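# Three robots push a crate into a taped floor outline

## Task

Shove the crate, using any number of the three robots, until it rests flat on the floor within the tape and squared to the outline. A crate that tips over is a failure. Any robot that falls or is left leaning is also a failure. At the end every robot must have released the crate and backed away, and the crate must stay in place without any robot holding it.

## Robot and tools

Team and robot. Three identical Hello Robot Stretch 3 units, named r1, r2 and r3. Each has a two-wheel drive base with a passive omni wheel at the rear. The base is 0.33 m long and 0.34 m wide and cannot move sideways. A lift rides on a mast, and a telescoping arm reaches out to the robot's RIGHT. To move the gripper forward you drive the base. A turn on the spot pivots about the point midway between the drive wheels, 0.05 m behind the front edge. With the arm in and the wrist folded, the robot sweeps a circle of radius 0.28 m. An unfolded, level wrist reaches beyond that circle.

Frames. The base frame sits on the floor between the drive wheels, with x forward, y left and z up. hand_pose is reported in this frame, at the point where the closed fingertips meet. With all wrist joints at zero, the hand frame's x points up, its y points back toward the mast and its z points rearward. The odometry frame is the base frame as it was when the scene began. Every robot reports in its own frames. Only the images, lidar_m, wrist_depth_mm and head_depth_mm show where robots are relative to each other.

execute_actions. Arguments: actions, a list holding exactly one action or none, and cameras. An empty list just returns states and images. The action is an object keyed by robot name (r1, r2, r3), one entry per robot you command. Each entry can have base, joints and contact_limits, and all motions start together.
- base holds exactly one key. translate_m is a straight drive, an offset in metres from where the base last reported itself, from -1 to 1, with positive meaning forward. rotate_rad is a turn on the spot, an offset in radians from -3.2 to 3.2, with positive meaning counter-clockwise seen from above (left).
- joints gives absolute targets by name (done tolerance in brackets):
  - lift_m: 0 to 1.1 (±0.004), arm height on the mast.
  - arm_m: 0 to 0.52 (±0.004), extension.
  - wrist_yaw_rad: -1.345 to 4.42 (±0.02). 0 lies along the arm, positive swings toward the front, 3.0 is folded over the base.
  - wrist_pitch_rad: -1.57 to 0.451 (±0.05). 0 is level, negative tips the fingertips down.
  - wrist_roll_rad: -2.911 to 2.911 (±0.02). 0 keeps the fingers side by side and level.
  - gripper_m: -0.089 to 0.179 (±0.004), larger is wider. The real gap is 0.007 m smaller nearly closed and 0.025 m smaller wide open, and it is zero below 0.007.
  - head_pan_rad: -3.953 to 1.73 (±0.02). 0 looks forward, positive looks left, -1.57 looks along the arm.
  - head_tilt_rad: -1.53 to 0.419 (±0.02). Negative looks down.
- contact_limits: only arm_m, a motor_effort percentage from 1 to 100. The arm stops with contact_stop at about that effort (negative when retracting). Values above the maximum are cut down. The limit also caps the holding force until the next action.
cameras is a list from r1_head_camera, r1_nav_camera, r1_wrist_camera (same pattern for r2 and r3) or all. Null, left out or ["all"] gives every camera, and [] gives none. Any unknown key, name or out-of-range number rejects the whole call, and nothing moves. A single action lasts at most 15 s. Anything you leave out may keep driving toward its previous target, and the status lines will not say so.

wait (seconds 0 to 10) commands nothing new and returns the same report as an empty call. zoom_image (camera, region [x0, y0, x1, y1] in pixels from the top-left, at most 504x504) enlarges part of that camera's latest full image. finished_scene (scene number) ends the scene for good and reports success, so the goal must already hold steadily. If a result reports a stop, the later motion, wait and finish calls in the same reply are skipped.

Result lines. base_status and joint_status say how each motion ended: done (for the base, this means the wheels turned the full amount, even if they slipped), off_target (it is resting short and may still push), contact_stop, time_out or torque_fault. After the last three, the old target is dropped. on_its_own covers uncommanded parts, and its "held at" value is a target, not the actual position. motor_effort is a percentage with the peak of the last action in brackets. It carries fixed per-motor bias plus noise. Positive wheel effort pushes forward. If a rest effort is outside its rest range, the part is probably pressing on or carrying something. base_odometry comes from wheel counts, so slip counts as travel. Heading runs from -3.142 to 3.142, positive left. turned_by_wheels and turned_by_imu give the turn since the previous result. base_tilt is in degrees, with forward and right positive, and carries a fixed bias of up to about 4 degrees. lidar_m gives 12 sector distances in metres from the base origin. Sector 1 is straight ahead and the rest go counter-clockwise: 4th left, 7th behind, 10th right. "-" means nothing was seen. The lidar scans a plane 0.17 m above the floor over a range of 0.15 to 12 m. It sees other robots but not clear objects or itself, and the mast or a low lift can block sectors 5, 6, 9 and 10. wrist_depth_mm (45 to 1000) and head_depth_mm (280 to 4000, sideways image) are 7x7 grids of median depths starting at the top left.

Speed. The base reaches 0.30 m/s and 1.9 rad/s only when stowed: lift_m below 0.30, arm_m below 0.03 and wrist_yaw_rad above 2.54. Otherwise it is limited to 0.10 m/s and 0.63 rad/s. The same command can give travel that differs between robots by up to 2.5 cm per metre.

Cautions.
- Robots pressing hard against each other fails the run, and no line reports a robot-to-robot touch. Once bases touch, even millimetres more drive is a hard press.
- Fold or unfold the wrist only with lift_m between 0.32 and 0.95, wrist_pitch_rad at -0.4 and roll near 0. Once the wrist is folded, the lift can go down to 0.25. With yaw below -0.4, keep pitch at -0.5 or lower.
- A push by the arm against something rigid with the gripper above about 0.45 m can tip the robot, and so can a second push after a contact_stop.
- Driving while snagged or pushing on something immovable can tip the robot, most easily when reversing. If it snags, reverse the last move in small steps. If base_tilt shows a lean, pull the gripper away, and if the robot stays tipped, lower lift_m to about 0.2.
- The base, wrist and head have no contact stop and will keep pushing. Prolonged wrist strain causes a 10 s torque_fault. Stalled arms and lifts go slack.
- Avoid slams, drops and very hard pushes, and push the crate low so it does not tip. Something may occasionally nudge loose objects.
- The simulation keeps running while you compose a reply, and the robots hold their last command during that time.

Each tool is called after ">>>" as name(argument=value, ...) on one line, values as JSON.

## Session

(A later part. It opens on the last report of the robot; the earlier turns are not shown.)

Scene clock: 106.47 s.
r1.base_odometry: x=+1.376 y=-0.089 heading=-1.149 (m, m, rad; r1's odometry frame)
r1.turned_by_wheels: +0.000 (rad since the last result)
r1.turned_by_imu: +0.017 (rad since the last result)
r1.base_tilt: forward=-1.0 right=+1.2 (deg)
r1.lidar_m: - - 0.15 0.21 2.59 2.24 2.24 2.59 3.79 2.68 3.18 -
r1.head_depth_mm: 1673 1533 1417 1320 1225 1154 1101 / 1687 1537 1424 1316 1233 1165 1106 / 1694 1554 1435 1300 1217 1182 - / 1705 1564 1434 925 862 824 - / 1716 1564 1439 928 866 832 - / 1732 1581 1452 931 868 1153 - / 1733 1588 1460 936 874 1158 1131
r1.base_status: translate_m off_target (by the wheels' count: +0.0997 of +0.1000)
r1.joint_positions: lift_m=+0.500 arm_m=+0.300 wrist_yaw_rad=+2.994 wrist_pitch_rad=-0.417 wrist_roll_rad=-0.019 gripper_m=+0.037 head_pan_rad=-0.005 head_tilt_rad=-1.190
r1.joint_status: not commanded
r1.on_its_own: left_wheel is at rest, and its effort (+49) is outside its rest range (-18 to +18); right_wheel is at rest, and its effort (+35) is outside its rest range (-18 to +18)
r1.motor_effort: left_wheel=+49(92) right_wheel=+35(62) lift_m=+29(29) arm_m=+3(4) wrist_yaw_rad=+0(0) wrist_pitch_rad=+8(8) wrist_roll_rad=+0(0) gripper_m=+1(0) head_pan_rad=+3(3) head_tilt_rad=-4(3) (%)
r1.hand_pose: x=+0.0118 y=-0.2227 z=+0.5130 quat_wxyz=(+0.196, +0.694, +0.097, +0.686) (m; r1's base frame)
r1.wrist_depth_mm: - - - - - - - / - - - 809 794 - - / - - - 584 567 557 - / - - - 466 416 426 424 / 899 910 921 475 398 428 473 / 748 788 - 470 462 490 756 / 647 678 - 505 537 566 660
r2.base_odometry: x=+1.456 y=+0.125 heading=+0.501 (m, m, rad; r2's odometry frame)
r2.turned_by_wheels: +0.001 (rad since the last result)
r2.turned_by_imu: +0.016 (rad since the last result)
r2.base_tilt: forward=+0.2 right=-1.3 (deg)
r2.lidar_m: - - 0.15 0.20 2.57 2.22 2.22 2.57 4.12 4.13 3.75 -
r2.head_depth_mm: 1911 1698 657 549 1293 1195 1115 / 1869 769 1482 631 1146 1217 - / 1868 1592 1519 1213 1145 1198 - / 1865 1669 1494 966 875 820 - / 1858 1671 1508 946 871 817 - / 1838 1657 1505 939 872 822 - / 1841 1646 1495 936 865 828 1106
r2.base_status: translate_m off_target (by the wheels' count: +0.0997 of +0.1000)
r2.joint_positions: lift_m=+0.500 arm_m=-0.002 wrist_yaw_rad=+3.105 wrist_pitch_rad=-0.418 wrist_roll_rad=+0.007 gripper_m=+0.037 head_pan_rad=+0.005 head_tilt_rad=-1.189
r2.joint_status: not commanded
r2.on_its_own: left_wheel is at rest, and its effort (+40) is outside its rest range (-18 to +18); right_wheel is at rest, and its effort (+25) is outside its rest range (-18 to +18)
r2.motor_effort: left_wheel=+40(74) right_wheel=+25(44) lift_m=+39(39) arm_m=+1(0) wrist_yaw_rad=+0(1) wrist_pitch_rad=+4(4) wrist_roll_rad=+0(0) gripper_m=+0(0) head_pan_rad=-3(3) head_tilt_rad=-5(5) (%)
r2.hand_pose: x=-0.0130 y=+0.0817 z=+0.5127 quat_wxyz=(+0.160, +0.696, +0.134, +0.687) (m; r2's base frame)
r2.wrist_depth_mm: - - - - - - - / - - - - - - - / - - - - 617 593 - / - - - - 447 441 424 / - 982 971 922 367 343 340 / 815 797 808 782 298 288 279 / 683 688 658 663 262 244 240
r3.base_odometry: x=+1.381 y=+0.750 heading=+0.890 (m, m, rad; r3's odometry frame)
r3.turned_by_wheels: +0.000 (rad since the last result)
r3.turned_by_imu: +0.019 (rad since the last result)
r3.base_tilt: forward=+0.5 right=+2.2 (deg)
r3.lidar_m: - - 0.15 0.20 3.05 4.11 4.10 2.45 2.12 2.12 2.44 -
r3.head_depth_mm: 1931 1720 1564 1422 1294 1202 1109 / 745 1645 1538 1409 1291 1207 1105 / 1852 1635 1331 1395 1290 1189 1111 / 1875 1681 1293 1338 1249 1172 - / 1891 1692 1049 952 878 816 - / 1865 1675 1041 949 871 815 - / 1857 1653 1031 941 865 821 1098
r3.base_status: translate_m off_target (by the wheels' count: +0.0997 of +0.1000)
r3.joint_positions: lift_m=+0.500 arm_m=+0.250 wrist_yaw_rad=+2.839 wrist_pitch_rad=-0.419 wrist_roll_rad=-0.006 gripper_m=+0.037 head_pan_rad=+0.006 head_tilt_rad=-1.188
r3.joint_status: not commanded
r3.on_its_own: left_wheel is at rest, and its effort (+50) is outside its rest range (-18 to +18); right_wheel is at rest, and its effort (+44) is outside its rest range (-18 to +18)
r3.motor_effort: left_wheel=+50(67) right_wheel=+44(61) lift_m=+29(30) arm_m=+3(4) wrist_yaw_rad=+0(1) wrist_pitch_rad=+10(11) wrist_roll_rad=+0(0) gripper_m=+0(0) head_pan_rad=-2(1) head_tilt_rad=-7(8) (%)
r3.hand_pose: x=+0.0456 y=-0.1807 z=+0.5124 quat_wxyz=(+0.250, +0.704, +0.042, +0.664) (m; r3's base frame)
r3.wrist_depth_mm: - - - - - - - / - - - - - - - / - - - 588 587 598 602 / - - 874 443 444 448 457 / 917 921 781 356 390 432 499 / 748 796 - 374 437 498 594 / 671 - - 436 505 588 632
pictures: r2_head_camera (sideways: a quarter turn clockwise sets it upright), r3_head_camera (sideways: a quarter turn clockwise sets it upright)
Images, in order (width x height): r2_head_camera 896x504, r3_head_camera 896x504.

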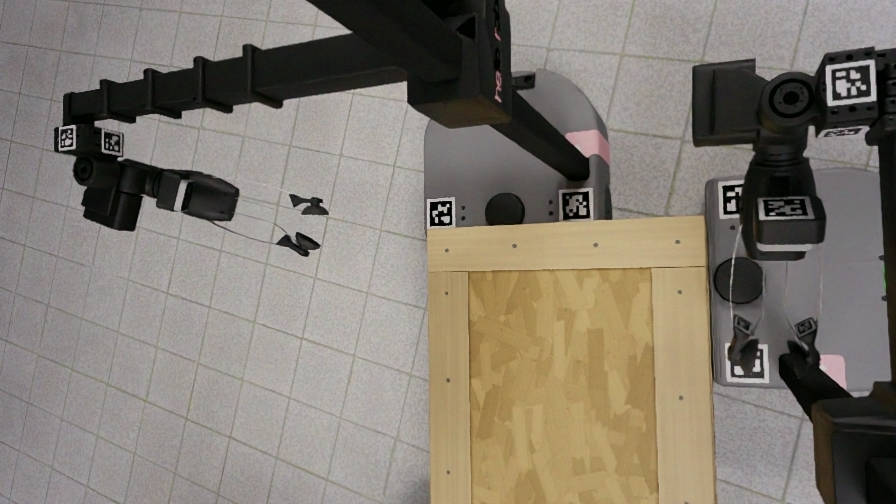

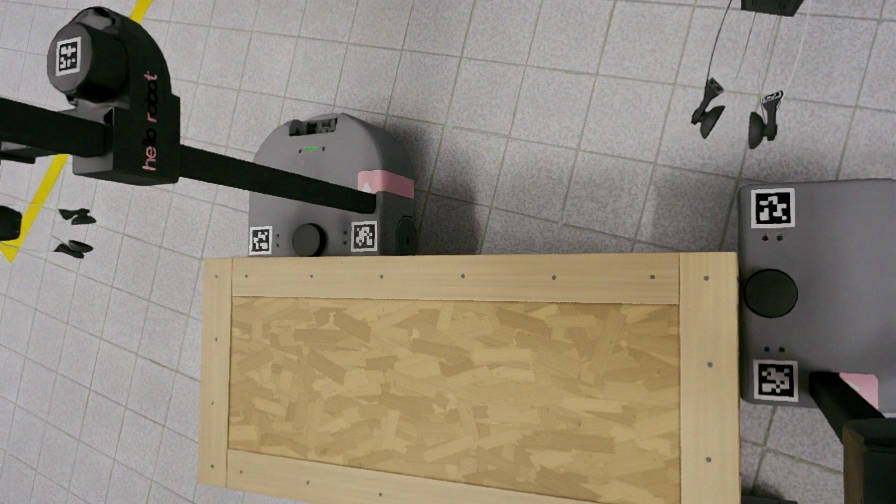

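>>> execute_actions(actions=[{"r1":{"base":{"translate_m":-0.005},"joints":{"arm_m":0.4,"wrist_yaw_rad":1.5}},"r2":{"base":{"translate_m":-0.005},"joints":{"arm_m":0.45}},"r3":{"base":{"translate_m":-0.005},"joints":{"arm_m":0.4,"wrist_yaw_rad":1.5}}}], cameras=[])

>>> execute_actions(actions=[{"r1":{"base":{"translate_m":0.2}},"r2":{"base":{"translate_m":0.2}},"r3":{"base":{"translate_m":0.2}}}], cameras=["r3_head_camera","r2_head_camera","r1_head_camera"])

Scene clock: 113.83 s.
r1.base_odometry: x=+1.374 y=-0.085 heading=-1.149 (m, m, rad; r1's odometry frame)
r1.turned_by_wheels: +0.000 (rad since the last result)
r1.turned_by_imu: +0.001 (rad since the last result)
r1.base_tilt: forward=-1.1 right=+1.1 (deg)
r1.lidar_m: - - 0.15 0.22 2.59 2.24 2.24 2.59 3.77 2.68 3.09 -
r1.head_depth_mm: 1677 1537 1417 1312 1232 1154 1098 / 1671 1546 1424 1319 1234 1162 1105 / 1693 1547 1433 1297 1215 1181 - / 1704 1559 1438 924 863 892 - / 1716 1574 1449 930 864 1156 - / 1719 1584 1453 935 872 1165 - / 1726 1589 1461 938 874 1172 1128
r1.base_status: done
r1.joint_positions: lift_m=+0.500 arm_m=+0.400 wrist_yaw_rad=+1.502 wrist_pitch_rad=-0.417 wrist_roll_rad=-0.019 gripper_m=+0.037 head_pan_rad=-0.005 head_tilt_rad=-1.190
r1.joint_status: all done
r1.motor_effort: left_wheel=+0(46) right_wheel=+1(33) lift_m=+29(29) arm_m=+4(3) wrist_yaw_rad=+0(1) wrist_pitch_rad=+8(8) wrist_roll_rad=+0(0) gripper_m=+0(0) head_pan_rad=+3(3) head_tilt_rad=-3(3) (%)
r1.hand_pose: x=+0.2027 y=-0.5603 z=+0.5130 quat_wxyz=(+0.610, +0.575, -0.400, +0.371) (m; r1's base frame)
r1.wrist_depth_mm: - - - - - - - / - - - - - - - / - - - - - - - / - - - - - - - / 898 911 929 899 920 887 893 / 755 774 - 777 778 771 753 / 667 660 671 665 654 655 666
r2.base_odometry: x=+1.452 y=+0.122 heading=+0.501 (m, m, rad; r2's odometry frame)
r2.turned_by_wheels: +0.000 (rad since the last result)
r2.turned_by_imu: +0.002 (rad since the last result)
r2.base_tilt: forward=+0.2 right=-1.3 (deg)
r2.lidar_m: - - 0.15 0.22 2.57 2.22 2.22 2.56 4.11 4.11 3.54 -
r2.head_depth_mm: 1903 1703 657 550 1287 1190 1119 / 864 782 1487 648 1147 1189 1118 / 960 1680 1513 1209 1139 1186 1105 / 1030 1677 1516 960 870 832 - / 1851 1649 1502 944 871 823 - / 1850 1646 1490 937 869 823 - / 1829 1635 1487 937 867 828 1106
r2.base_status: done
r2.joint_positions: lift_m=+0.500 arm_m=+0.450 wrist_yaw_rad=+3.105 wrist_pitch_rad=-0.418 wrist_roll_rad=+0.007 gripper_m=+0.037 head_pan_rad=+0.005 head_tilt_rad=-1.189
r2.joint_status: all done
r2.motor_effort: left_wheel=+0(36) right_wheel=+0(24) lift_m=+39(39) arm_m=+2(1) wrist_yaw_rad=+0(0) wrist_pitch_rad=+4(4) wrist_roll_rad=+0(0) gripper_m=+1(0) head_pan_rad=-3(3) head_tilt_rad=-5(5) (%)
r2.hand_pose: x=-0.0130 y=-0.3704 z=+0.5127 quat_wxyz=(+0.160, +0.696, +0.134, +0.687) (m; r2's base frame)
r2.wrist_depth_mm: - - - - - - 271 / - - - - 979 - 281 / - - - - 616 580 308 / - - - - 486 491 493 / - - - - 532 523 853 / 833 822 - - 587 470 546 / 697 682 - - 646 466 477
r3.base_odometry: x=+1.378 y=+0.746 heading=+0.890 (m, m, rad; r3's odometry frame)
r3.turned_by_wheels: +0.000 (rad since the last result)
r3.turned_by_imu: +0.002 (rad since the last result)
r3.base_tilt: forward=+0.5 right=+2.2 (deg)
r3.lidar_m: - - 0.15 0.22 3.02 4.11 4.11 2.44 2.12 2.11 2.44 -
r3.head_depth_mm: 823 1698 1572 1417 1305 1199 1110 / 744 1642 1513 1405 1293 1202 1112 / 1884 1618 1316 1391 1283 1189 1110 / 1900 1701 1300 1352 1244 1166 - / 1908 1699 1052 955 883 821 - / 1855 1674 1036 946 872 813 - / 1852 1657 1034 940 872 817 1099
r3.base_status: done
r3.joint_positions: lift_m=+0.500 arm_m=+0.400 wrist_yaw_rad=+1.503 wrist_pitch_rad=-0.419 wrist_roll_rad=-0.006 gripper_m=+0.037 head_pan_rad=+0.006 head_tilt_rad=-1.188
r3.joint_status: all done
r3.motor_effort: left_wheel=+0(44) right_wheel=+1(42) lift_m=+30(30) arm_m=+4(7) wrist_yaw_rad=-4(6) wrist_pitch_rad=+10(10) wrist_roll_rad=+0(0) gripper_m=+0(0) head_pan_rad=-1(2) head_tilt_rad=-6(7) (%)
r3.hand_pose: x=+0.2024 y=-0.5600 z=+0.5124 quat_wxyz=(+0.607, +0.578, -0.403, +0.366) (m; r3's base frame)
r3.wrist_depth_mm: - - - - - - - / - - - - - - - / 654 - - - - - - / 633 786 956 - - - - / 642 749 815 966 908 899 949 / 621 745 789 777 770 762 772 / 622 659 655 654 636 659 678
pictures: none
No camera images: the call's "cameras" was empty. Leave "cameras" out to get every camera's image.

Scene clock: 117.80 s.
r1.base_odometry: x=+1.456 y=-0.267 heading=-1.149 (m, m, rad; r1's odometry frame)
r1.turned_by_wheels: +0.000 (rad since the last result)
r1.turned_by_imu: +0.058 (rad since the last result)
r1.base_tilt: forward=-1.1 right=+1.2 (deg)
r1.lidar_m: - - 0.15 0.21 2.55 2.27 2.28 2.73 3.78 2.67 3.13 -
r1.head_depth_mm: 1674 1539 1416 1313 1227 1151 1100 / 1686 1549 1423 1323 1232 1164 1110 / 1695 1557 1433 1296 877 825 - / 1699 1565 1445 925 862 824 - / 1711 1567 1443 928 864 833 - / 1720 1579 1454 932 870 1160 - / 1737 1595 1466 938 874 1158 1128
r1.base_status: translate_m off_target (by the wheels' count: +0.1997 of +0.2000)
r1.joint_positions: lift_m=+0.500 arm_m=+0.400 wrist_yaw_rad=+1.500 wrist_pitch_rad=-0.417 wrist_roll_rad=-0.019 gripper_m=+0.037 head_pan_rad=-0.004 head_tilt_rad=-1.190
r1.joint_status: not commanded
r1.on_its_own: left_wheel is at rest, and its effort (+48) is outside its rest range (-18 to +18); right_wheel is at rest, and its effort (+37) is outside its rest range (-18 to +18)
r1.motor_effort: left_wheel=+48(83) right_wheel=+37(60) lift_m=+29(29) arm_m=+2(5) wrist_yaw_rad=+1(2) wrist_pitch_rad=+8(10) wrist_roll_rad=-1(0) gripper_m=+0(1) head_pan_rad=+2(3) head_tilt_rad=-3(3) (%)
r1.hand_pose: x=+0.2025 y=-0.5610 z=+0.5128 quat_wxyz=(+0.610, +0.575, -0.400, +0.370) (m; r1's base frame)
r1.wrist_depth_mm: - - - - - - - / - - - - - - - / - - - - - - - / - - - - - - - / 910 881 944 907 880 884 928 / 774 770 - 775 790 751 778 / 648 645 652 671 653 649 667
r2.base_odometry: x=+1.627 y=+0.218 heading=+0.501 (m, m, rad; r2's odometry frame)
r2.turned_by_wheels: +0.000 (rad since the last result)
r2.turned_by_imu: +0.058 (rad since the last result)
r2.base_tilt: forward=+0.2 right=-1.3 (deg)
r2.lidar_m: - - 0.15 0.20 2.51 2.23 2.24 2.67 4.12 4.12 3.61 -
r2.head_depth_mm: 1890 1698 665 536 1286 1186 1119 / 868 1621 1503 655 1135 1188 1110 / 957 1681 1515 1209 1136 1195 1106 / 1030 1677 1510 948 875 829 - / 1848 1657 1506 942 870 819 - / 1834 1654 1495 938 867 820 - / 1816 1632 1484 938 864 828 1108
r2.base_status: translate_m off_target (by the wheels' count: +0.1997 of +0.2000)
r2.joint_positions: lift_m=+0.500 arm_m=+0.450 wrist_yaw_rad=+3.107 wrist_pitch_rad=-0.418 wrist_roll_rad=+0.007 gripper_m=+0.037 head_pan_rad=+0.005 head_tilt_rad=-1.192
r2.joint_status: not commanded
r2.on_its_own: left_wheel is at rest, and its effort (+23) is outside its rest range (-18 to +18); right_wheel is at rest, and its effort (+36) is outside its rest range (-18 to +18)
r2.motor_effort: left_wheel=+23(64) right_wheel=+36(61) lift_m=+39(39) arm_m=+2(3) wrist_yaw_rad=-2(2) wrist_pitch_rad=+4(4) wrist_roll_rad=+0(0) gripper_m=+0(0) head_pan_rad=-3(3) head_tilt_rad=-4(5) (%)
r2.hand_pose: x=-0.0134 y=-0.3706 z=+0.5126 quat_wxyz=(+0.160, +0.696, +0.134, +0.687) (m; r2's base frame)
r2.wrist_depth_mm: - - - - - - 266 / - - - - 977 - 276 / - - - - 612 593 304 / - - - - 483 477 481 / - 964 - - 529 514 834 / 832 816 - - 577 518 551 / 679 691 - - 641 470 472
r3.base_odometry: x=+1.504 y=+0.901 heading=+0.890 (m, m, rad; r3's odometry frame)
r3.turned_by_wheels: +0.000 (rad since the last result)
r3.turned_by_imu: +0.058 (rad since the last result)
r3.base_tilt: forward=+0.5 right=+2.3 (deg)
r3.lidar_m: - - 0.15 0.20 3.14 4.12 3.90 2.35 2.10 2.10 2.50 -
r3.head_depth_mm: 1943 1712 1557 1427 1299 1205 1118 / 736 1640 1530 1410 1297 1192 1111 / 1889 946 1307 1373 1285 1188 1112 / 1900 1701 1301 1343 1235 838 - / 1891 1682 1051 951 878 817 - / 1868 1666 1045 945 871 814 - / 1854 1650 1032 942 865 818 1099
r3.base_status: translate_m off_target (by the wheels' count: +0.1997 of +0.2000)
r3.joint_positions: lift_m=+0.500 arm_m=+0.400 wrist_yaw_rad=+1.500 wrist_pitch_rad=-0.419 wrist_roll_rad=-0.006 gripper_m=+0.037 head_pan_rad=+0.005 head_tilt_rad=-1.188
r3.joint_status: not commanded
r3.on_its_own: left_wheel is at rest, and its effort (+45) is outside its rest range (-18 to +18); right_wheel is at rest, and its effort (+50) is outside its rest range (-18 to +18)
r3.motor_effort: left_wheel=+45(50) right_wheel=+50(61) lift_m=+29(29) arm_m=+3(4) wrist_yaw_rad=+0(3) wrist_pitch_rad=+10(12) wrist_roll_rad=+0(0) gripper_m=+2(0) head_pan_rad=-2(2) head_tilt_rad=-6(6) (%)
r3.hand_pose: x=+0.2023 y=-0.5608 z=+0.5123 quat_wxyz=(+0.608, +0.578, -0.404, +0.365) (m; r3's base frame)
r3.wrist_depth_mm: - - - - - - - / 746 - - - - - - / 642 - - - - - - / 653 798 944 - - - - / 651 738 826 908 928 925 925 / 633 747 773 762 797 772 779 / 609 651 656 657 636 670 671
pictures: r1_head_camera (sideways: a quarter turn clockwise sets it upright), r2_head_camera (sideways: a quarter turn clockwise sets it upright), r3_head_camera (sideways: a quarter turn clockwise sets it upright)
Images, in order (width x height): r1_head_camera 896x504, r2_head_camera 896x504, r3_head_camera 896x504.

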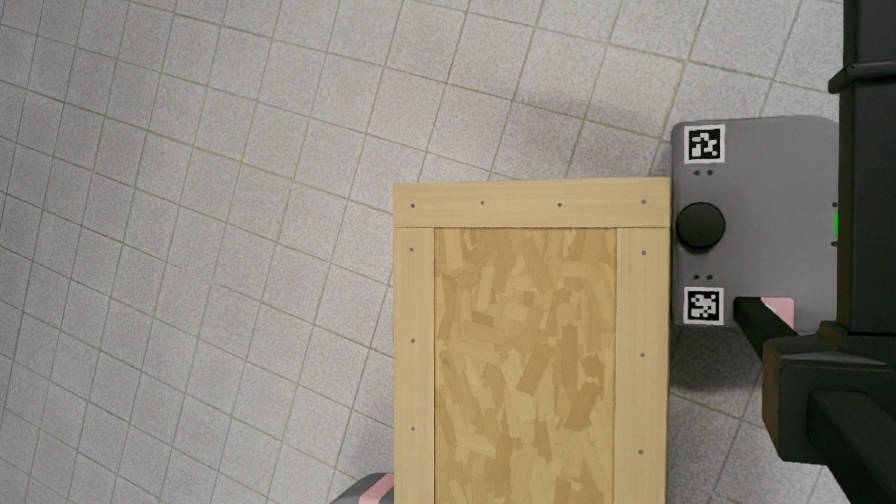

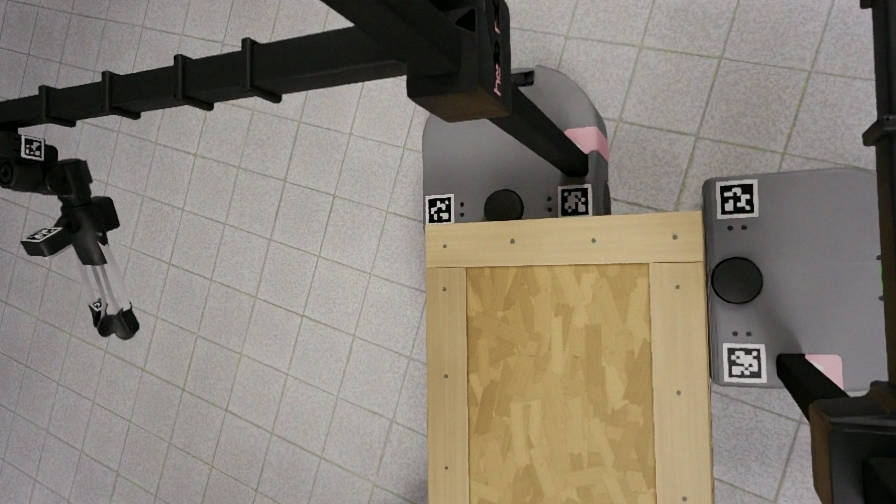

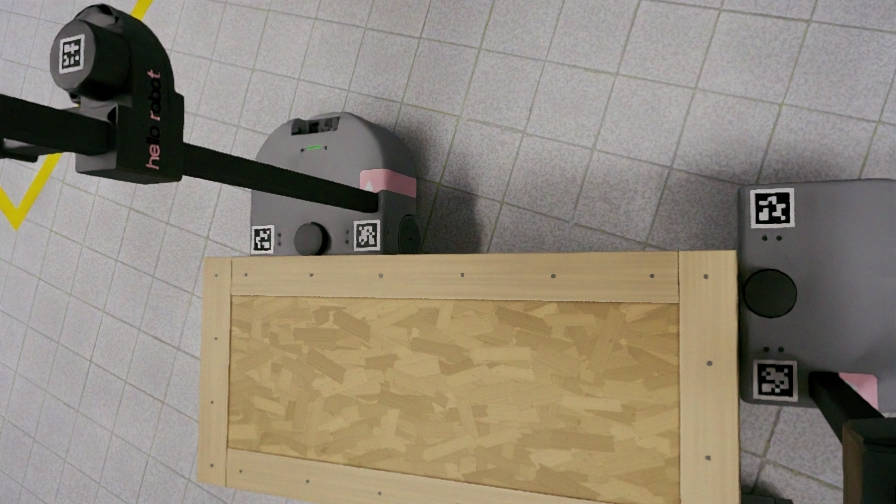

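>>> execute_actions(actions=[{"r1":{"base":{"translate_m":0.5}},"r2":{"base":{"translate_m":0.5}},"r3":{"base":{"translate_m":0.5}}}], cameras=["r2_head_camera","r1_head_camera"])

Scene clock: 127.67 s.
r1.base_odometry: x=+1.661 y=-0.723 heading=-1.149 (m, m, rad; r1's odometry frame)
r1.turned_by_wheels: +0.000 (rad since the last result)
r1.turned_by_imu: +0.111 (rad since the last result)
r1.base_tilt: forward=-1.1 right=+1.1 (deg)
r1.lidar_m: - - 0.15 0.21 2.49 2.33 2.37 3.03 3.78 2.64 3.06 -
r1.head_depth_mm: 1664 1525 1411 1315 1230 1151 1095 / 1678 1535 1419 1315 1232 1166 1107 / 1694 1547 1429 938 864 821 - / 1704 1556 1431 922 859 827 - / 1714 1571 1442 926 867 1046 - / 1724 1574 1452 931 870 1169 - / 1729 1578 1461 935 871 1164 1130
r1.base_status: translate_m off_target (by the wheels' count: +0.4997 of +0.5000)
r1.joint_positions: lift_m=+0.500 arm_m=+0.400 wrist_yaw_rad=+1.499 wrist_pitch_rad=-0.418 wrist_roll_rad=-0.019 gripper_m=+0.037 head_pan_rad=-0.003 head_tilt_rad=-1.192
r1.joint_status: not commanded
r1.on_its_own: left_wheel is at rest, and its effort (+38) is outside its rest range (-18 to +18); right_wheel is at rest, and its effort (+36) is outside its rest range (-18 to +18)
r1.motor_effort: left_wheel=+38(83) right_wheel=+36(67) lift_m=+29(30) arm_m=+2(3) wrist_yaw_rad=+2(3) wrist_pitch_rad=+9(12) wrist_roll_rad=+0(0) gripper_m=+0(0) head_pan_rad=+2(2) head_tilt_rad=-2(4) (%)
r1.hand_pose: x=+0.2025 y=-0.5611 z=+0.5127 quat_wxyz=(+0.610, +0.575, -0.400, +0.369) (m; r1's base frame)
r1.wrist_depth_mm: - - - - - - - / - - - - - - - / - - - - - - - / - - - - - - - / 892 921 911 884 929 924 905 / 752 763 - 777 795 788 757 / 654 665 655 668 639 671 654
r2.base_odometry: x=+2.065 y=+0.458 heading=+0.501 (m, m, rad; r2's odometry frame)
r2.turned_by_wheels: +0.000 (rad since the last result)
r2.turned_by_imu: +0.111 (rad since the last result)
r2.base_tilt: forward=+0.2 right=-1.3 (deg)
r2.lidar_m: - - 0.15 0.20 2.42 2.26 2.29 2.92 4.14 3.94 3.35 -
r2.head_depth_mm: 1884 1675 664 550 1269 1193 1122 / 861 1623 1503 1187 1135 1181 1113 / 981 1684 1517 1212 1134 1189 1108 / 1784 1668 1505 947 876 828 - / 1844 1646 1503 941 874 819 - / 1824 1652 1487 939 868 822 - / 1817 1639 1488 938 863 826 1108
r2.base_status: translate_m off_target (by the wheels' count: +0.4998 of +0.5000)
r2.joint_positions: lift_m=+0.500 arm_m=+0.450 wrist_yaw_rad=+3.107 wrist_pitch_rad=-0.418 wrist_roll_rad=+0.007 gripper_m=+0.037 head_pan_rad=+0.005 head_tilt_rad=-1.193
r2.joint_status: not commanded
r2.on_its_own: right_wheel is at rest, and its effort (+34) is outside its rest range (-18 to +18)
r2.motor_effort: left_wheel=+13(62) right_wheel=+34(55) lift_m=+38(39) arm_m=+1(1) wrist_yaw_rad=-1(3) wrist_pitch_rad=+4(4) wrist_roll_rad=+0(0) gripper_m=+1(0) head_pan_rad=-3(3) head_tilt_rad=-4(3) (%)
r2.hand_pose: x=-0.0134 y=-0.3706 z=+0.5126 quat_wxyz=(+0.160, +0.696, +0.134, +0.687) (m; r2's base frame)
r2.wrist_depth_mm: - - - - - - 264 / - - - - 990 - 263 / - - - - 603 588 288 / - - - - 466 472 321 / - 989 - - 503 510 827 / 815 796 - - 577 460 552 / 691 684 - - 624 458 470
r3.base_odometry: x=+1.819 y=+1.290 heading=+0.890 (m, m, rad; r3's odometry frame)
r3.turned_by_wheels: +0.000 (rad since the last result)
r3.turned_by_imu: +0.112 (rad since the last result)
r3.base_tilt: forward=+0.5 right=+2.3 (deg)
r3.lidar_m: - - 0.15 0.20 3.46 4.18 3.31 2.20 2.08 2.11 2.67 -
r3.head_depth_mm: 1937 1683 1566 1430 1300 1202 1118 / 729 815 1530 1402 1297 1191 1108 / 1891 1642 1305 1360 1287 1189 1107 / 1914 1686 1299 1271 902 840 - / 1887 1680 1048 955 879 817 - / 1890 1663 1040 950 872 813 - / 1849 1655 1030 944 864 820 1089
r3.base_status: translate_m off_target (by the wheels' count: +0.4997 of +0.5000)
r3.joint_positions: lift_m=+0.500 arm_m=+0.400 wrist_yaw_rad=+1.500 wrist_pitch_rad=-0.420 wrist_roll_rad=-0.006 gripper_m=+0.037 head_pan_rad=+0.005 head_tilt_rad=-1.189
r3.joint_status: not commanded
r3.on_its_own: left_wheel is at rest, and its effort (+45) is outside its rest range (-18 to +18); right_wheel is at rest, and its effort (+52) is outside its rest range (-18 to +18)
r3.motor_effort: left_wheel=+45(47) right_wheel=+52(61) lift_m=+29(28) arm_m=+3(3) wrist_yaw_rad=+0(0) wrist_pitch_rad=+11(12) wrist_roll_rad=+0(0) gripper_m=+0(0) head_pan_rad=-2(2) head_tilt_rad=-6(6) (%)
r3.hand_pose: x=+0.2023 y=-0.5609 z=+0.5122 quat_wxyz=(+0.608, +0.578, -0.404, +0.365) (m; r3's base frame)
r3.wrist_depth_mm: - - - - - - - / 786 - - - - - - / 644 - - - - - - / 648 777 964 - - - - / 636 761 800 902 935 909 914 / 623 771 789 754 800 776 786 / 617 647 648 675 646 677 660
pictures: r1_head_camera (sideways: a quarter turn clockwise sets it upright), r2_head_camera (sideways: a quarter turn clockwise sets it upright)
Images, in order (width x height): r1_head_camera 896x504, r2_head_camera 896x504.

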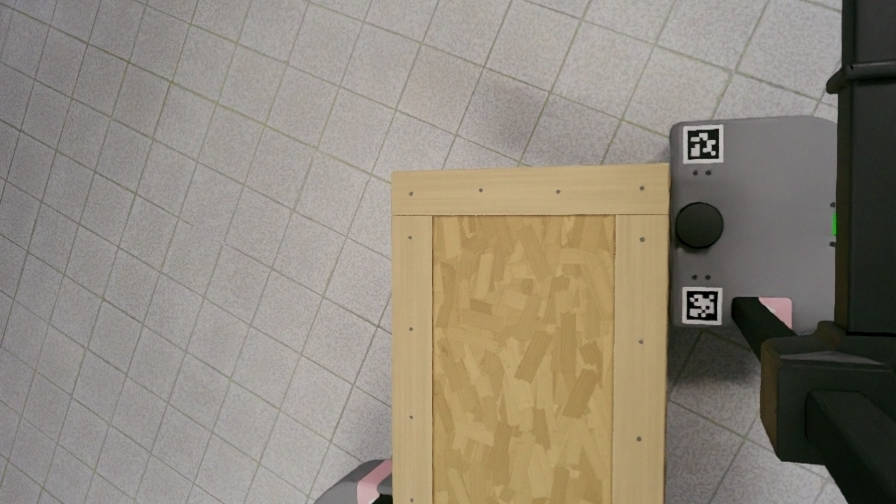

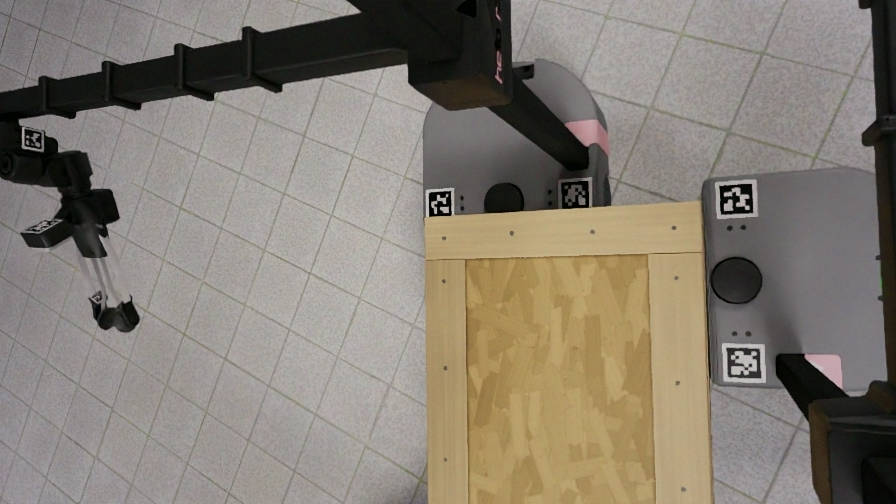

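>>> execute_actions(actions=[{"r1":{"base":{"translate_m":-0.11}},"r2":{"base":{"translate_m":-0.11},"joints":{"arm_m":0.0}},"r3":{"base":{"translate_m":-0.11}}}], cameras=[])

>>> execute_actions(actions=[{"r1":{"base":{"rotate_rad":0.6}},"r2":{"base":{"rotate_rad":0.6}},"r3":{"base":{"rotate_rad":0.4}}}], cameras=[])

>>> execute_actions(actions=[{"r1":{"base":{"translate_m":-0.24}},"r2":{"base":{"translate_m":-0.24}},"r3":{"base":{"translate_m":-0.24}}}], cameras=[])

>>> execute_actions(actions=[{"r1":{"base":{"rotate_rad":-0.6}},"r2":{"base":{"rotate_rad":-0.6}},"r3":{"base":{"rotate_rad":-0.4}}}], cameras=[])

>>> execute_actions(actions=[{"r1":{"base":{"translate_m":0.30}},"r2":{"base":{"translate_m":0.30},"joints":{"arm_m":0.45}},"r3":{"base":{"translate_m":0.32}}}], cameras=["r3_head_camera","r2_head_camera","r1_head_camera"])

Scene clock: 139.37 s.
r1.base_odometry: x=+1.616 y=-0.623 heading=-1.149 (m, m, rad; r1's odometry frame)
r1.turned_by_wheels: +0.000 (rad since the last result)
r1.turned_by_imu: +0.001 (rad since the last result)
r1.base_tilt: forward=-1.0 right=+1.1 (deg)
r1.lidar_m: 0.16 0.17 0.23 0.65 2.38 2.23 2.26 2.89 3.73 2.64 2.73 0.16
r1.head_depth_mm: 1666 1532 1408 1315 1230 1154 1099 / 1683 1536 1419 1315 1235 1163 1109 / 1689 1558 1431 935 1204 1186 - / 1696 1549 1434 925 886 1198 - / 1705 1572 1442 929 893 1190 - / 1726 1568 1451 930 895 1175 - / 1722 1584 1275 938 899 1182 1131
r1.base_status: done
r1.joint_positions: lift_m=+0.500 arm_m=+0.400 wrist_yaw_rad=+1.499 wrist_pitch_rad=-0.418 wrist_roll_rad=-0.019 gripper_m=+0.037 head_pan_rad=-0.003 head_tilt_rad=-1.192
r1.joint_status: not commanded
r1.motor_effort: left_wheel=+0(34) right_wheel=+1(34) lift_m=+29(29) arm_m=+1(2) wrist_yaw_rad=+1(2) wrist_pitch_rad=+8(8) wrist_roll_rad=+0(0) gripper_m=+0(1) head_pan_rad=+2(2) head_tilt_rad=-3(3) (%)
r1.hand_pose: x=+0.2025 y=-0.5611 z=+0.5127 quat_wxyz=(+0.610, +0.575, -0.400, +0.369) (m; r1's base frame)
r1.wrist_depth_mm: - - - - - - - / - - - - - - - / - - - - - - - / - - - - - - - / 883 900 930 898 882 889 903 / 614 770 - 785 792 766 756 / 639 651 673 660 651 674 664
r2.base_odometry: x=+1.969 y=+0.406 heading=+0.501 (m, m, rad; r2's odometry frame)
r2.turned_by_wheels: +0.000 (rad since the last result)
r2.turned_by_imu: +0.002 (rad since the last result)
r2.base_tilt: forward=+0.2 right=-1.3 (deg)
r2.lidar_m: 0.16 0.17 0.23 0.64 2.31 2.15 2.20 2.80 4.07 4.08 0.48 0.16
r2.head_depth_mm: 871 1667 1541 1177 1277 1196 1120 / 1803 1679 1522 1218 1256 1215 - / 1805 1695 1516 1289 1265 1195 - / 1820 1665 1510 951 882 1204 - / 1841 1650 1504 946 881 1190 - / 1826 1662 1490 944 873 1174 - / 1810 1641 1485 940 875 1161 1102
r2.base_status: done
r2.joint_positions: lift_m=+0.500 arm_m=+0.000 wrist_yaw_rad=+3.107 wrist_pitch_rad=-0.418 wrist_roll_rad=+0.007 gripper_m=+0.037 head_pan_rad=+0.005 head_tilt_rad=-1.193
r2.joint_status: all done
r2.motor_effort: left_wheel=+0(11) right_wheel=+0(31) lift_m=+38(39) arm_m=-2(0) wrist_yaw_rad=-1(1) wrist_pitch_rad=+4(4) wrist_roll_rad=+0(0) gripper_m=+0(1) head_pan_rad=-3(3) head_tilt_rad=-3(4) (%)
r2.hand_pose: x=-0.0134 y=+0.0790 z=+0.5126 quat_wxyz=(+0.160, +0.696, +0.134, +0.687) (m; r2's base frame)
r2.wrist_depth_mm: - - - - - - - / - - - - - - - / - - - - 639 586 580 / - - - - 574 440 419 / - - - 959 522 349 335 / 808 816 805 807 476 307 281 / 712 680 650 663 633 281 238
r3.base_odometry: x=+1.749 y=+1.204 heading=+0.890 (m, m, rad; r3's odometry frame)
r3.turned_by_wheels: +0.000 (rad since the last result)
r3.turned_by_imu: +0.002 (rad since the last result)
r3.base_tilt: forward=+0.5 right=+2.2 (deg)
r3.lidar_m: 0.16 0.17 0.23 2.76 3.52 4.07 3.25 2.16 2.03 2.06 2.61 0.16
r3.head_depth_mm: 799 1713 1560 1418 1289 1205 1117 / 1897 1640 1369 1410 1301 1196 1103 / 1918 1698 1369 1397 1284 1186 1102 / 1888 1673 1484 1349 904 1180 - / 1894 1162 1046 953 879 1169 - / 1870 1148 1034 945 870 1150 - / 1841 1160 1028 941 864 1140 1098
r3.base_status: done
r3.joint_positions: lift_m=+0.500 arm_m=+0.400 wrist_yaw_rad=+1.500 wrist_pitch_rad=-0.420 wrist_roll_rad=-0.006 gripper_m=+0.037 head_pan_rad=+0.005 head_tilt_rad=-1.189
r3.joint_status: not commanded
r3.motor_effort: left_wheel=-1(42) right_wheel=+1(48) lift_m=+29(28) arm_m=+3(3) wrist_yaw_rad=+0(0) wrist_pitch_rad=+11(10) wrist_roll_rad=+0(0) gripper_m=+1(0) head_pan_rad=-3(1) head_tilt_rad=-6(5) (%)
r3.hand_pose: x=+0.2023 y=-0.5609 z=+0.5122 quat_wxyz=(+0.608, +0.578, -0.404, +0.365) (m; r3's base frame)
r3.wrist_depth_mm: - - - - - - - / 815 - - - - - - / 657 884 - - - - - / 644 915 872 - - - - / 634 858 845 909 913 936 919 / 641 771 788 763 787 760 793 / 604 651 662 655 625 663 686
pictures: none
No camera images: the call's "cameras" was empty. Leave "cameras" out to get every camera's image.

Scene clock: 141.30 s.
r1.base_odometry: x=+1.616 y=-0.623 heading=-0.549 (m, m, rad; r1's odometry frame)
r1.turned_by_wheels: +0.600 (rad since the last result)
r1.turned_by_imu: +0.606 (rad since the last result)
r1.base_tilt: forward=-1.0 right=+1.2 (deg)
r1.lidar_m: 0.17 0.25 3.23 2.32 2.24 2.30 3.11 3.73 2.63 2.66 0.16 0.16
r1.head_depth_mm: 1667 1528 1415 915 1215 1158 1102 / 1687 1538 1424 914 859 1164 1106 / 1681 1540 987 922 878 1189 - / 1631 1363 993 923 1204 1193 - / 1670 1373 997 935 1243 1186 - / 1671 1088 1004 1015 1257 1179 - / 1705 1580 1009 1323 1264 1186 1133
r1.base_status: done
r1.joint_positions: lift_m=+0.500 arm_m=+0.400 wrist_yaw_rad=+1.499 wrist_pitch_rad=-0.418 wrist_roll_rad=-0.019 gripper_m=+0.037 head_pan_rad=-0.003 head_tilt_rad=-1.192
r1.joint_status: not commanded
r1.motor_effort: left_wheel=-3(9) right_wheel=+2(8) lift_m=+29(29) arm_m=+1(2) wrist_yaw_rad=+1(1) wrist_pitch_rad=+8(8) wrist_roll_rad=+0(0) gripper_m=+1(0) head_pan_rad=+1(2) head_tilt_rad=-3(2) (%)
r1.hand_pose: x=+0.2025 y=-0.5611 z=+0.5127 quat_wxyz=(+0.610, +0.575, -0.400, +0.369) (m; r1's base frame)
r1.wrist_depth_mm: - - - - - - - / - - - - - - - / - - - - - - - / 413 - - - - - - / 337 381 964 914 913 889 894 / 324 410 - 752 787 748 755 / 340 415 639 675 653 660 662
r2.base_odometry: x=+1.969 y=+0.406 heading=+1.100 (m, m, rad; r2's odometry frame)
r2.turned_by_wheels: +0.600 (rad since the last result)
r2.turned_by_imu: +0.593 (rad since the last result)
r2.base_tilt: forward=+0.2 right=-1.3 (deg)
r2.lidar_m: 0.17 0.25 3.12 2.26 2.17 2.22 2.99 4.09 3.77 0.52 0.16 0.16
r2.head_depth_mm: 1900 1664 1542 1374 1156 1177 1117 / 1882 1691 1531 956 901 1213 - / 1852 1682 1514 959 875 1126 - / 1854 1670 1507 952 886 1188 - / 1809 1404 1033 951 994 1191 - / 1846 1430 1027 942 1233 1176 - / 1820 1622 1024 960 1248 1162 1108
r2.base_status: done
r2.joint_positions: lift_m=+0.500 arm_m=+0.000 wrist_yaw_rad=+3.107 wrist_pitch_rad=-0.418 wrist_roll_rad=+0.007 gripper_m=+0.037 head_pan_rad=+0.005 head_tilt_rad=-1.193
r2.joint_status: not commanded
r2.motor_effort: left_wheel=-2(5) right_wheel=+3(5) lift_m=+38(38) arm_m=-2(2) wrist_yaw_rad=-1(2) wrist_pitch_rad=+4(4) wrist_roll_rad=+0(0) gripper_m=+0(0) head_pan_rad=-3(3) head_tilt_rad=-3(3) (%)
r2.hand_pose: x=-0.0134 y=+0.0790 z=+0.5126 quat_wxyz=(+0.160, +0.696, +0.134, +0.687) (m; r2's base frame)
r2.wrist_depth_mm: - - - - - - - / - - - - - - - / - - - - - - - / - - - - - - 522 / - 986 963 961 977 899 450 / 829 815 823 776 788 738 408 / 702 675 669 661 649 647 363
r3.base_odometry: x=+1.749 y=+1.204 heading=+1.290 (m, m, rad; r3's odometry frame)
r3.turned_by_wheels: +0.400 (rad since the last result)
r3.turned_by_imu: +0.402 (rad since the last result)
r3.base_tilt: forward=+0.5 right=+2.2 (deg)
r3.lidar_m: 0.16 0.20 2.72 3.20 4.07 3.85 2.29 2.03 2.03 2.41 0.92 0.16
r3.head_depth_mm: 1933 1729 1385 1393 1305 1203 1116 / 1943 1188 1087 1376 1290 1200 1111 / 1906 1177 1064 967 908 1184 1112 / 1885 1169 1055 964 881 1169 - / 1877 1683 1050 955 890 1182 - / 1867 1675 1511 949 898 1173 - / 1856 1647 1500 1291 1111 1163 1096
r3.base_status: done
r3.joint_positions: lift_m=+0.500 arm_m=+0.400 wrist_yaw_rad=+1.500 wrist_pitch_rad=-0.420 wrist_roll_rad=-0.006 gripper_m=+0.037 head_pan_rad=+0.005 head_tilt_rad=-1.189
r3.joint_status: not commanded
r3.motor_effort: left_wheel=-2(9) right_wheel=+2(10) lift_m=+29(29) arm_m=+3(3) wrist_yaw_rad=+1(1) wrist_pitch_rad=+11(11) wrist_roll_rad=+0(0) gripper_m=+0(0) head_pan_rad=-1(1) head_tilt_rad=-6(6) (%)
r3.hand_pose: x=+0.2023 y=-0.5609 z=+0.5122 quat_wxyz=(+0.608, +0.578, -0.404, +0.365) (m; r3's base frame)
r3.wrist_depth_mm: - - - - - - - / - 842 - - - - - / 567 566 730 - - - - / 434 515 758 807 - - - / 406 527 755 744 907 939 924 / 417 555 742 775 797 768 790 / 434 558 643 663 643 661 673
pictures: none
No camera images: the call's "cameras" was empty. Leave "cameras" out to get every camera's image.

Scene clock: 144.77 s.
r1.base_odometry: x=+1.411 y=-0.497 heading=-0.549 (m, m, rad; r1's odometry frame)
r1.turned_by_wheels: +0.000 (rad since the last result)
r1.turned_by_imu: +0.000 (rad since the last result)
r1.base_tilt: forward=-1.0 right=+1.1 (deg)
r1.lidar_m: 0.38 0.56 3.04 2.20 2.12 2.18 2.93 3.50 2.50 2.79 2.67 0.36
r1.head_depth_mm: 1673 1529 999 1314 1230 1153 1101 / 1675 1541 983 954 1236 1164 1108 / 1689 1071 986 1006 1239 1191 - / 1548 1074 995 1259 1241 1193 - / 1529 1084 1022 1325 1246 1195 - / 1722 1090 1139 1346 1257 1180 - / 1739 1096 1413 1347 1262 1182 1129
r1.base_status: done
r1.joint_positions: lift_m=+0.500 arm_m=+0.400 wrist_yaw_rad=+1.499 wrist_pitch_rad=-0.418 wrist_roll_rad=-0.019 gripper_m=+0.037 head_pan_rad=-0.003 head_tilt_rad=-1.192
r1.joint_status: not commanded
r1.motor_effort: left_wheel=-2(9) right_wheel=+3(3) lift_m=+29(29) arm_m=+1(1) wrist_yaw_rad=+0(1) wrist_pitch_rad=+8(8) wrist_roll_rad=+0(0) gripper_m=+0(0) head_pan_rad=+2(2) head_tilt_rad=-2(2) (%)
r1.hand_pose: x=+0.2025 y=-0.5611 z=+0.5127 quat_wxyz=(+0.610, +0.575, -0.400, +0.369) (m; r1's base frame)
r1.wrist_depth_mm: - - - - - - - / 814 - - - - - - / 547 545 - - - - - / 439 516 - - - - - / 429 545 708 907 907 899 904 / 452 577 - 749 762 784 773 / 473 625 662 666 653 662 646
r2.base_odometry: x=+1.860 y=+0.192 heading=+1.100 (m, m, rad; r2's odometry frame)
r2.turned_by_wheels: +0.000 (rad since the last result)
r2.turned_by_imu: +0.000 (rad since the last result)
r2.base_tilt: forward=+0.2 right=-1.3 (deg)
r2.lidar_m: 0.38 0.55 2.96 2.13 2.05 2.09 2.82 3.88 3.92 2.81 0.80 0.36
r2.head_depth_mm: 1883 1693 1542 1403 1289 1194 1119 / 1874 1674 1052 1361 1276 1209 - / 1865 1681 1045 962 1260 1193 - / 1866 1659 1043 988 1253 1201 - / 1586 1138 1035 1137 1256 1192 - / 1608 1132 1033 1319 1260 1177 - / 1818 1125 1061 1352 1252 1162 1108
r2.base_status: done
r2.joint_positions: lift_m=+0.500 arm_m=+0.000 wrist_yaw_rad=+3.107 wrist_pitch_rad=-0.418 wrist_roll_rad=+0.007 gripper_m=+0.037 head_pan_rad=+0.005 head_tilt_rad=-1.193
r2.joint_status: not commanded
r2.motor_effort: left_wheel=-1(7) right_wheel=+2(4) lift_m=+39(38) arm_m=-2(2) wrist_yaw_rad=-1(0) wrist_pitch_rad=+4(4) wrist_roll_rad=+0(0) gripper_m=+0(1) head_pan_rad=-3(3) head_tilt_rad=-3(3) (%)
r2.hand_pose: x=-0.0134 y=+0.0790 z=+0.5126 quat_wxyz=(+0.160, +0.696, +0.134, +0.687) (m; r2's base frame)
r2.wrist_depth_mm: - - - - - - - / - - - - - - - / - - - - - - - / - - - - - - - / - 981 951 952 971 898 924 / 836 815 779 766 796 758 724 / 695 688 664 660 654 644 628
r3.base_odometry: x=+1.683 y=+0.974 heading=+1.290 (m, m, rad; r3's odometry frame)
r3.turned_by_wheels: +0.000 (rad since the last result)
r3.turned_by_imu: +0.002 (rad since the last result)
r3.base_tilt: forward=+0.5 right=+2.3 (deg)
r3.lidar_m: 0.38 0.48 0.84 3.40 3.90 3.50 2.09 1.86 1.86 2.19 3.93 0.38
r3.head_depth_mm: 1971 1730 1555 1415 1301 1197 1112 / 1934 1228 1530 1418 1288 1202 1110 / 1929 1179 1070 1361 1282 1190 1110 / 1896 1172 1054 978 1249 1190 - / 1893 1185 1046 992 1272 1184 - / 1860 1663 1052 1077 1260 1174 - / 1846 1663 1497 1345 1255 1169 1103
r3.base_status: done
r3.joint_positions: lift_m=+0.500 arm_m=+0.400 wrist_yaw_rad=+1.500 wrist_pitch_rad=-0.420 wrist_roll_rad=-0.006 gripper_m=+0.037 head_pan_rad=+0.005 head_tilt_rad=-1.189
r3.joint_status: not commanded
r3.motor_effort: left_wheel=-3(9) right_wheel=+4(4) lift_m=+29(29) arm_m=+3(2) wrist_yaw_rad=+1(1) wrist_pitch_rad=+11(11) wrist_roll_rad=+0(0) gripper_m=+0(1) head_pan_rad=-2(1) head_tilt_rad=-6(6) (%)
r3.hand_pose: x=+0.2023 y=-0.5609 z=+0.5122 quat_wxyz=(+0.608, +0.578, -0.404, +0.365) (m; r3's base frame)
r3.wrist_depth_mm: - - - - - - - / - 867 946 - - - - / 576 635 882 - - - - / 483 610 923 - - - - / 496 661 878 911 937 923 947 / 517 680 774 766 809 780 769 / 515 627 643 662 630 650 669
pictures: none
No camera images: the call's "cameras" was empty. Leave "cameras" out to get every camera's image.

Scene clock: 146.70 s.
r1.base_odometry: x=+1.411 y=-0.497 heading=-1.149 (m, m, rad; r1's odometry frame)
r1.turned_by_wheels: -0.600 (rad since the last result)
r1.turned_by_imu: -0.606 (rad since the last result)
r1.base_tilt: forward=-1.1 right=+1.2 (deg)
r1.lidar_m: 0.36 0.37 0.51 1.31 2.25 2.10 2.13 2.73 3.52 2.50 2.87 2.67
r1.head_depth_mm: 1668 1530 1419 1314 1225 1150 1099 / 1679 1539 1422 1317 1235 1165 1109 / 1677 1543 1423 1333 1234 1187 - / 1682 1552 1389 1309 1247 1194 - / 1702 1559 997 956 1249 1193 - / 1725 1570 1006 963 1254 1178 - / 1732 1583 1008 966 1265 1184 1125
r1.base_status: done
r1.joint_positions: lift_m=+0.500 arm_m=+0.400 wrist_yaw_rad=+1.499 wrist_pitch_rad=-0.418 wrist_roll_rad=-0.019 gripper_m=+0.037 head_pan_rad=-0.003 head_tilt_rad=-1.192
r1.joint_status: not commanded
r1.motor_effort: left_wheel=+2(9) right_wheel=-1(6) lift_m=+30(29) arm_m=+1(1) wrist_yaw_rad=+1(1) wrist_pitch_rad=+8(8) wrist_roll_rad=+0(0) gripper_m=+1(1) head_pan_rad=+2(1) head_tilt_rad=-2(2) (%)
r1.hand_pose: x=+0.2025 y=-0.5611 z=+0.5127 quat_wxyz=(+0.610, +0.575, -0.400, +0.369) (m; r1's base frame)
r1.wrist_depth_mm: - - - - - - - / - - - - - - - / - - - - - - - / - - - - - - - / 817 894 932 904 900 885 881 / 790 764 - 764 789 759 758 / 658 673 643 667 658 678 641
r2.base_odometry: x=+1.860 y=+0.192 heading=+0.500 (m, m, rad; r2's odometry frame)
r2.turned_by_wheels: -0.600 (rad since the last result)
r2.turned_by_imu: -0.592 (rad since the last result)
r2.base_tilt: forward=+0.2 right=-1.3 (deg)
r2.lidar_m: 0.36 0.37 0.51 3.21 2.18 2.03 2.07 2.64 3.88 3.96 2.88 0.74
r2.head_depth_mm: 1891 1701 1301 1392 1292 1191 1114 / 1886 1679 1322 1360 1279 1211 - / 1859 1687 1501 1388 1279 1198 - / 1860 1652 1499 1380 1267 1197 - / 1840 1648 1049 969 1246 1191 - / 1817 1631 1029 955 1232 1169 - / 1826 1633 1021 947 1227 1162 1107
r2.base_status: done
r2.joint_positions: lift_m=+0.500 arm_m=+0.000 wrist_yaw_rad=+3.107 wrist_pitch_rad=-0.418 wrist_roll_rad=+0.007 gripper_m=+0.037 head_pan_rad=+0.005 head_tilt_rad=-1.193
r2.joint_status: not commanded
r2.motor_effort: left_wheel=+2(5) right_wheel=-2(4) lift_m=+38(38) arm_m=-1(2) wrist_yaw_rad=-1(1) wrist_pitch_rad=+4(4) wrist_roll_rad=+0(0) gripper_m=+1(0) head_pan_rad=-3(3) head_tilt_rad=-3(3) (%)
r2.hand_pose: x=-0.0134 y=+0.0790 z=+0.5126 quat_wxyz=(+0.160, +0.696, +0.134, +0.687) (m; r2's base frame)
r2.wrist_depth_mm: - - - - - - - / - - - - - 897 - / - - - - - 673 568 / - - - - - 629 444 / - 991 984 928 936 640 418 / 821 810 816 780 792 644 424 / 680 681 652 675 649 594 429
r3.base_odometry: x=+1.683 y=+0.974 heading=+0.890 (m, m, rad; r3's odometry frame)
r3.turned_by_wheels: -0.400 (rad since the last result)
r3.turned_by_imu: -0.401 (rad since the last result)
r3.base_tilt: forward=+0.5 right=+2.2 (deg)
r3.lidar_m: 0.38 0.39 0.54 2.95 3.76 3.90 2.97 1.98 1.85 1.88 2.39 1.20
r3.head_depth_mm: 1917 1698 1554 1417 1300 1205 1112 / 1918 1531 1551 1415 1291 1188 1104 / 1910 1657 1531 1403 1293 1189 1114 / 1907 1707 1535 1391 1276 1197 - / 1888 1174 1074 990 1255 1184 - / 1866 1154 1036 962 1231 1180 - / 1842 1142 1035 958 1225 1161 1101
r3.base_status: done
r3.joint_positions: lift_m=+0.500 arm_m=+0.400 wrist_yaw_rad=+1.500 wrist_pitch_rad=-0.420 wrist_roll_rad=-0.006 gripper_m=+0.037 head_pan_rad=+0.005 head_tilt_rad=-1.189
r3.joint_status: not commanded
r3.motor_effort: left_wheel=+1(8) right_wheel=-1(8) lift_m=+28(29) arm_m=+3(2) wrist_yaw_rad=+0(0) wrist_pitch_rad=+10(10) wrist_roll_rad=+0(0) gripper_m=+1(0) head_pan_rad=-1(1) head_tilt_rad=-6(6) (%)
r3.hand_pose: x=+0.2023 y=-0.5609 z=+0.5122 quat_wxyz=(+0.608, +0.578, -0.404, +0.365) (m; r3's base frame)
r3.wrist_depth_mm: - - - - - - - / 855 - - - - - - / 732 - - - - - - / 759 - - - - - - / 743 907 946 919 939 941 911 / 721 758 781 754 808 774 765 / 630 651 670 655 633 667 661
pictures: none
No camera images: the call's "cameras" was empty. Leave "cameras" out to get every camera's image.

Scene clock: 151.20 s.
r1.base_odometry: x=+1.534 y=-0.771 heading=-1.149 (m, m, rad; r1's odometry frame)
r1.turned_by_wheels: +0.000 (rad since the last result)
r1.turned_by_imu: +0.001 (rad since the last result)
r1.base_tilt: forward=-1.1 right=+1.2 (deg)
r1.lidar_m: 0.21 0.15 0.15 0.23 2.54 2.38 2.42 3.09 3.65 2.50 2.58 2.40
r1.head_depth_mm: 1666 1536 1413 1313 1231 1152 1099 / 1679 1541 1417 1322 1231 1169 1103 / 1689 1549 1429 1327 1234 1193 - / 1696 1549 1434 1294 1217 1188 - / 1707 1572 1439 925 865 1169 - / 1719 1568 1449 935 869 1165 - / 1732 1586 1465 939 875 1171 1134
r1.base_status: done
r1.joint_positions: lift_m=+0.500 arm_m=+0.400 wrist_yaw_rad=+1.499 wrist_pitch_rad=-0.418 wrist_roll_rad=-0.019 gripper_m=+0.037 head_pan_rad=-0.003 head_tilt_rad=-1.192
r1.joint_status: not commanded
r1.motor_effort: left_wheel=+3(8) right_wheel=-1(3) lift_m=+29(29) arm_m=+1(1) wrist_yaw_rad=+1(1) wrist_pitch_rad=+8(8) wrist_roll_rad=+0(1) gripper_m=+1(0) head_pan_rad=+1(1) head_tilt_rad=-2(3) (%)
r1.hand_pose: x=+0.2025 y=-0.5611 z=+0.5127 quat_wxyz=(+0.610, +0.575, -0.400, +0.369) (m; r1's base frame)
r1.wrist_depth_mm: - - - - - - - / - - - - - - - / - - - - - - - / - - - - - - - / 909 934 965 933 896 910 922 / 765 756 - 756 794 773 774 / 669 658 655 665 649 667 652
r2.base_odometry: x=+2.123 y=+0.336 heading=+0.501 (m, m, rad; r2's odometry frame)
r2.turned_by_wheels: +0.000 (rad since the last result)
r2.turned_by_imu: +0.001 (rad since the last result)
r2.base_tilt: forward=+0.2 right=-1.3 (deg)
r2.lidar_m: 0.15 - 0.15 0.23 2.47 2.31 2.35 2.97 4.00 3.85 2.59 0.34
r2.head_depth_mm: 1860 1699 679 1392 1286 1192 1117 / 315 1613 590 1359 1286 1184 1111 / 847 718 571 1163 1246 1198 1102 / 1787 1671 1505 1188 1248 1202 - / 1786 1662 1495 952 880 832 - / 1800 1650 1492 937 866 829 - / 1825 1642 1478 933 864 825 1105
r2.base_status: done
r2.joint_positions: lift_m=+0.500 arm_m=+0.450 wrist_yaw_rad=+3.107 wrist_pitch_rad=-0.418 wrist_roll_rad=+0.007 gripper_m=+0.037 head_pan_rad=+0.005 head_tilt_rad=-1.193
r2.joint_status: all done
r2.motor_effort: left_wheel=+1(6) right_wheel=-2(2) lift_m=+39(38) arm_m=+3(2) wrist_yaw_rad=-1(1) wrist_pitch_rad=+4(4) wrist_roll_rad=+0(0) gripper_m=+0(1) head_pan_rad=-2(3) head_tilt_rad=-3(3) (%)
r2.hand_pose: x=-0.0134 y=-0.3705 z=+0.5126 quat_wxyz=(+0.160, +0.696, +0.134, +0.687) (m; r2's base frame)
r2.wrist_depth_mm: - - - - - - 376 / - - - - 962 - 414 / - - - - 604 593 - / - - - - 625 613 - / - - - - 682 659 662 / 842 813 - - 794 575 552 / 681 677 - - 648 550 472
r3.base_odometry: x=+1.884 y=+1.222 heading=+0.890 (m, m, rad; r3's odometry frame)
r3.turned_by_wheels: +0.000 (rad since the last result)
r3.turned_by_imu: +0.000 (rad since the last result)
r3.base_tilt: forward=+0.5 right=+2.3 (deg)
r3.lidar_m: 0.15 - 0.15 0.24 3.57 4.20 3.19 2.13 1.98 2.02 2.55 4.50
r3.head_depth_mm: 1958 1740 1553 1429 1300 1202 1122 / 885 1723 1549 1403 1290 1196 1105 / 815 1709 1434 1396 1280 1191 1106 / 1837 1435 1363 1395 1275 1188 - / 1887 1679 1068 976 895 835 - / 1871 1663 1039 945 873 815 - / 1864 1642 1033 943 868 819 1091
r3.base_status: done
r3.joint_positions: lift_m=+0.500 arm_m=+0.400 wrist_yaw_rad=+1.500 wrist_pitch_rad=-0.420 wrist_roll_rad=-0.006 gripper_m=+0.037 head_pan_rad=+0.005 head_tilt_rad=-1.189
r3.joint_status: not commanded
r3.motor_effort: left_wheel=+2(7) right_wheel=-2(5) lift_m=+29(29) arm_m=+3(2) wrist_yaw_rad=+1(0) wrist_pitch_rad=+11(11) wrist_roll_rad=+0(0) gripper_m=+0(0) head_pan_rad=-1(1) head_tilt_rad=-6(6) (%)
r3.hand_pose: x=+0.2023 y=-0.5609 z=+0.5122 quat_wxyz=(+0.608, +0.578, -0.404, +0.365) (m; r3's base frame)
r3.wrist_depth_mm: - - - - - - - / - - - - - - - / 776 - - - - - - / 744 844 - - - - - / 750 840 899 945 902 931 974 / 735 767 800 759 802 771 755 / 651 645 666 645 621 666 667
pictures: r1_head_camera (sideways: a quarter turn clockwise sets it upright), r2_head_camera (sideways: a quarter turn clockwise sets it upright), r3_head_camera (sideways: a quarter turn clockwise sets it upright)
Images, in order (width x height): r1_head_camera 896x504, r2_head_camera 896x504, r3_head_camera 896x504.

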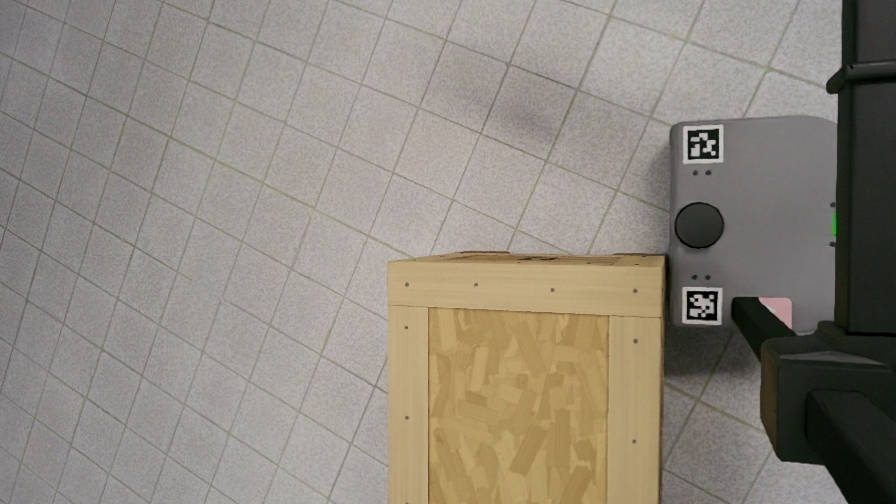

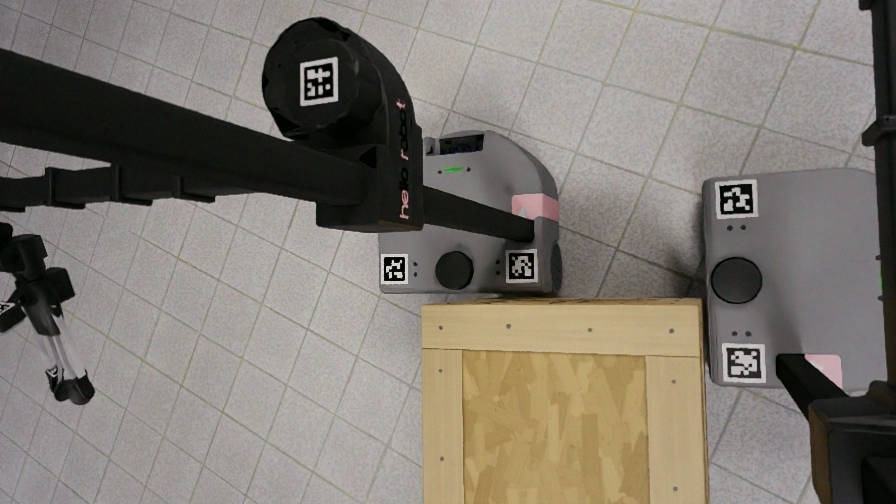

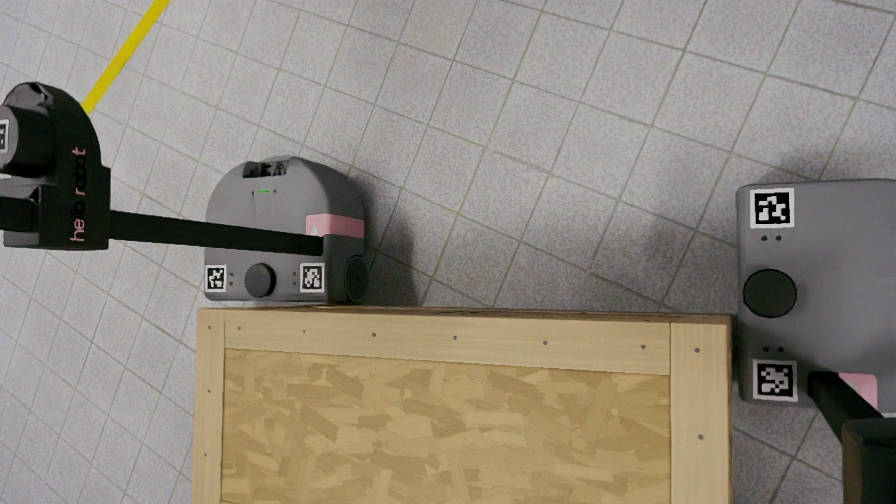

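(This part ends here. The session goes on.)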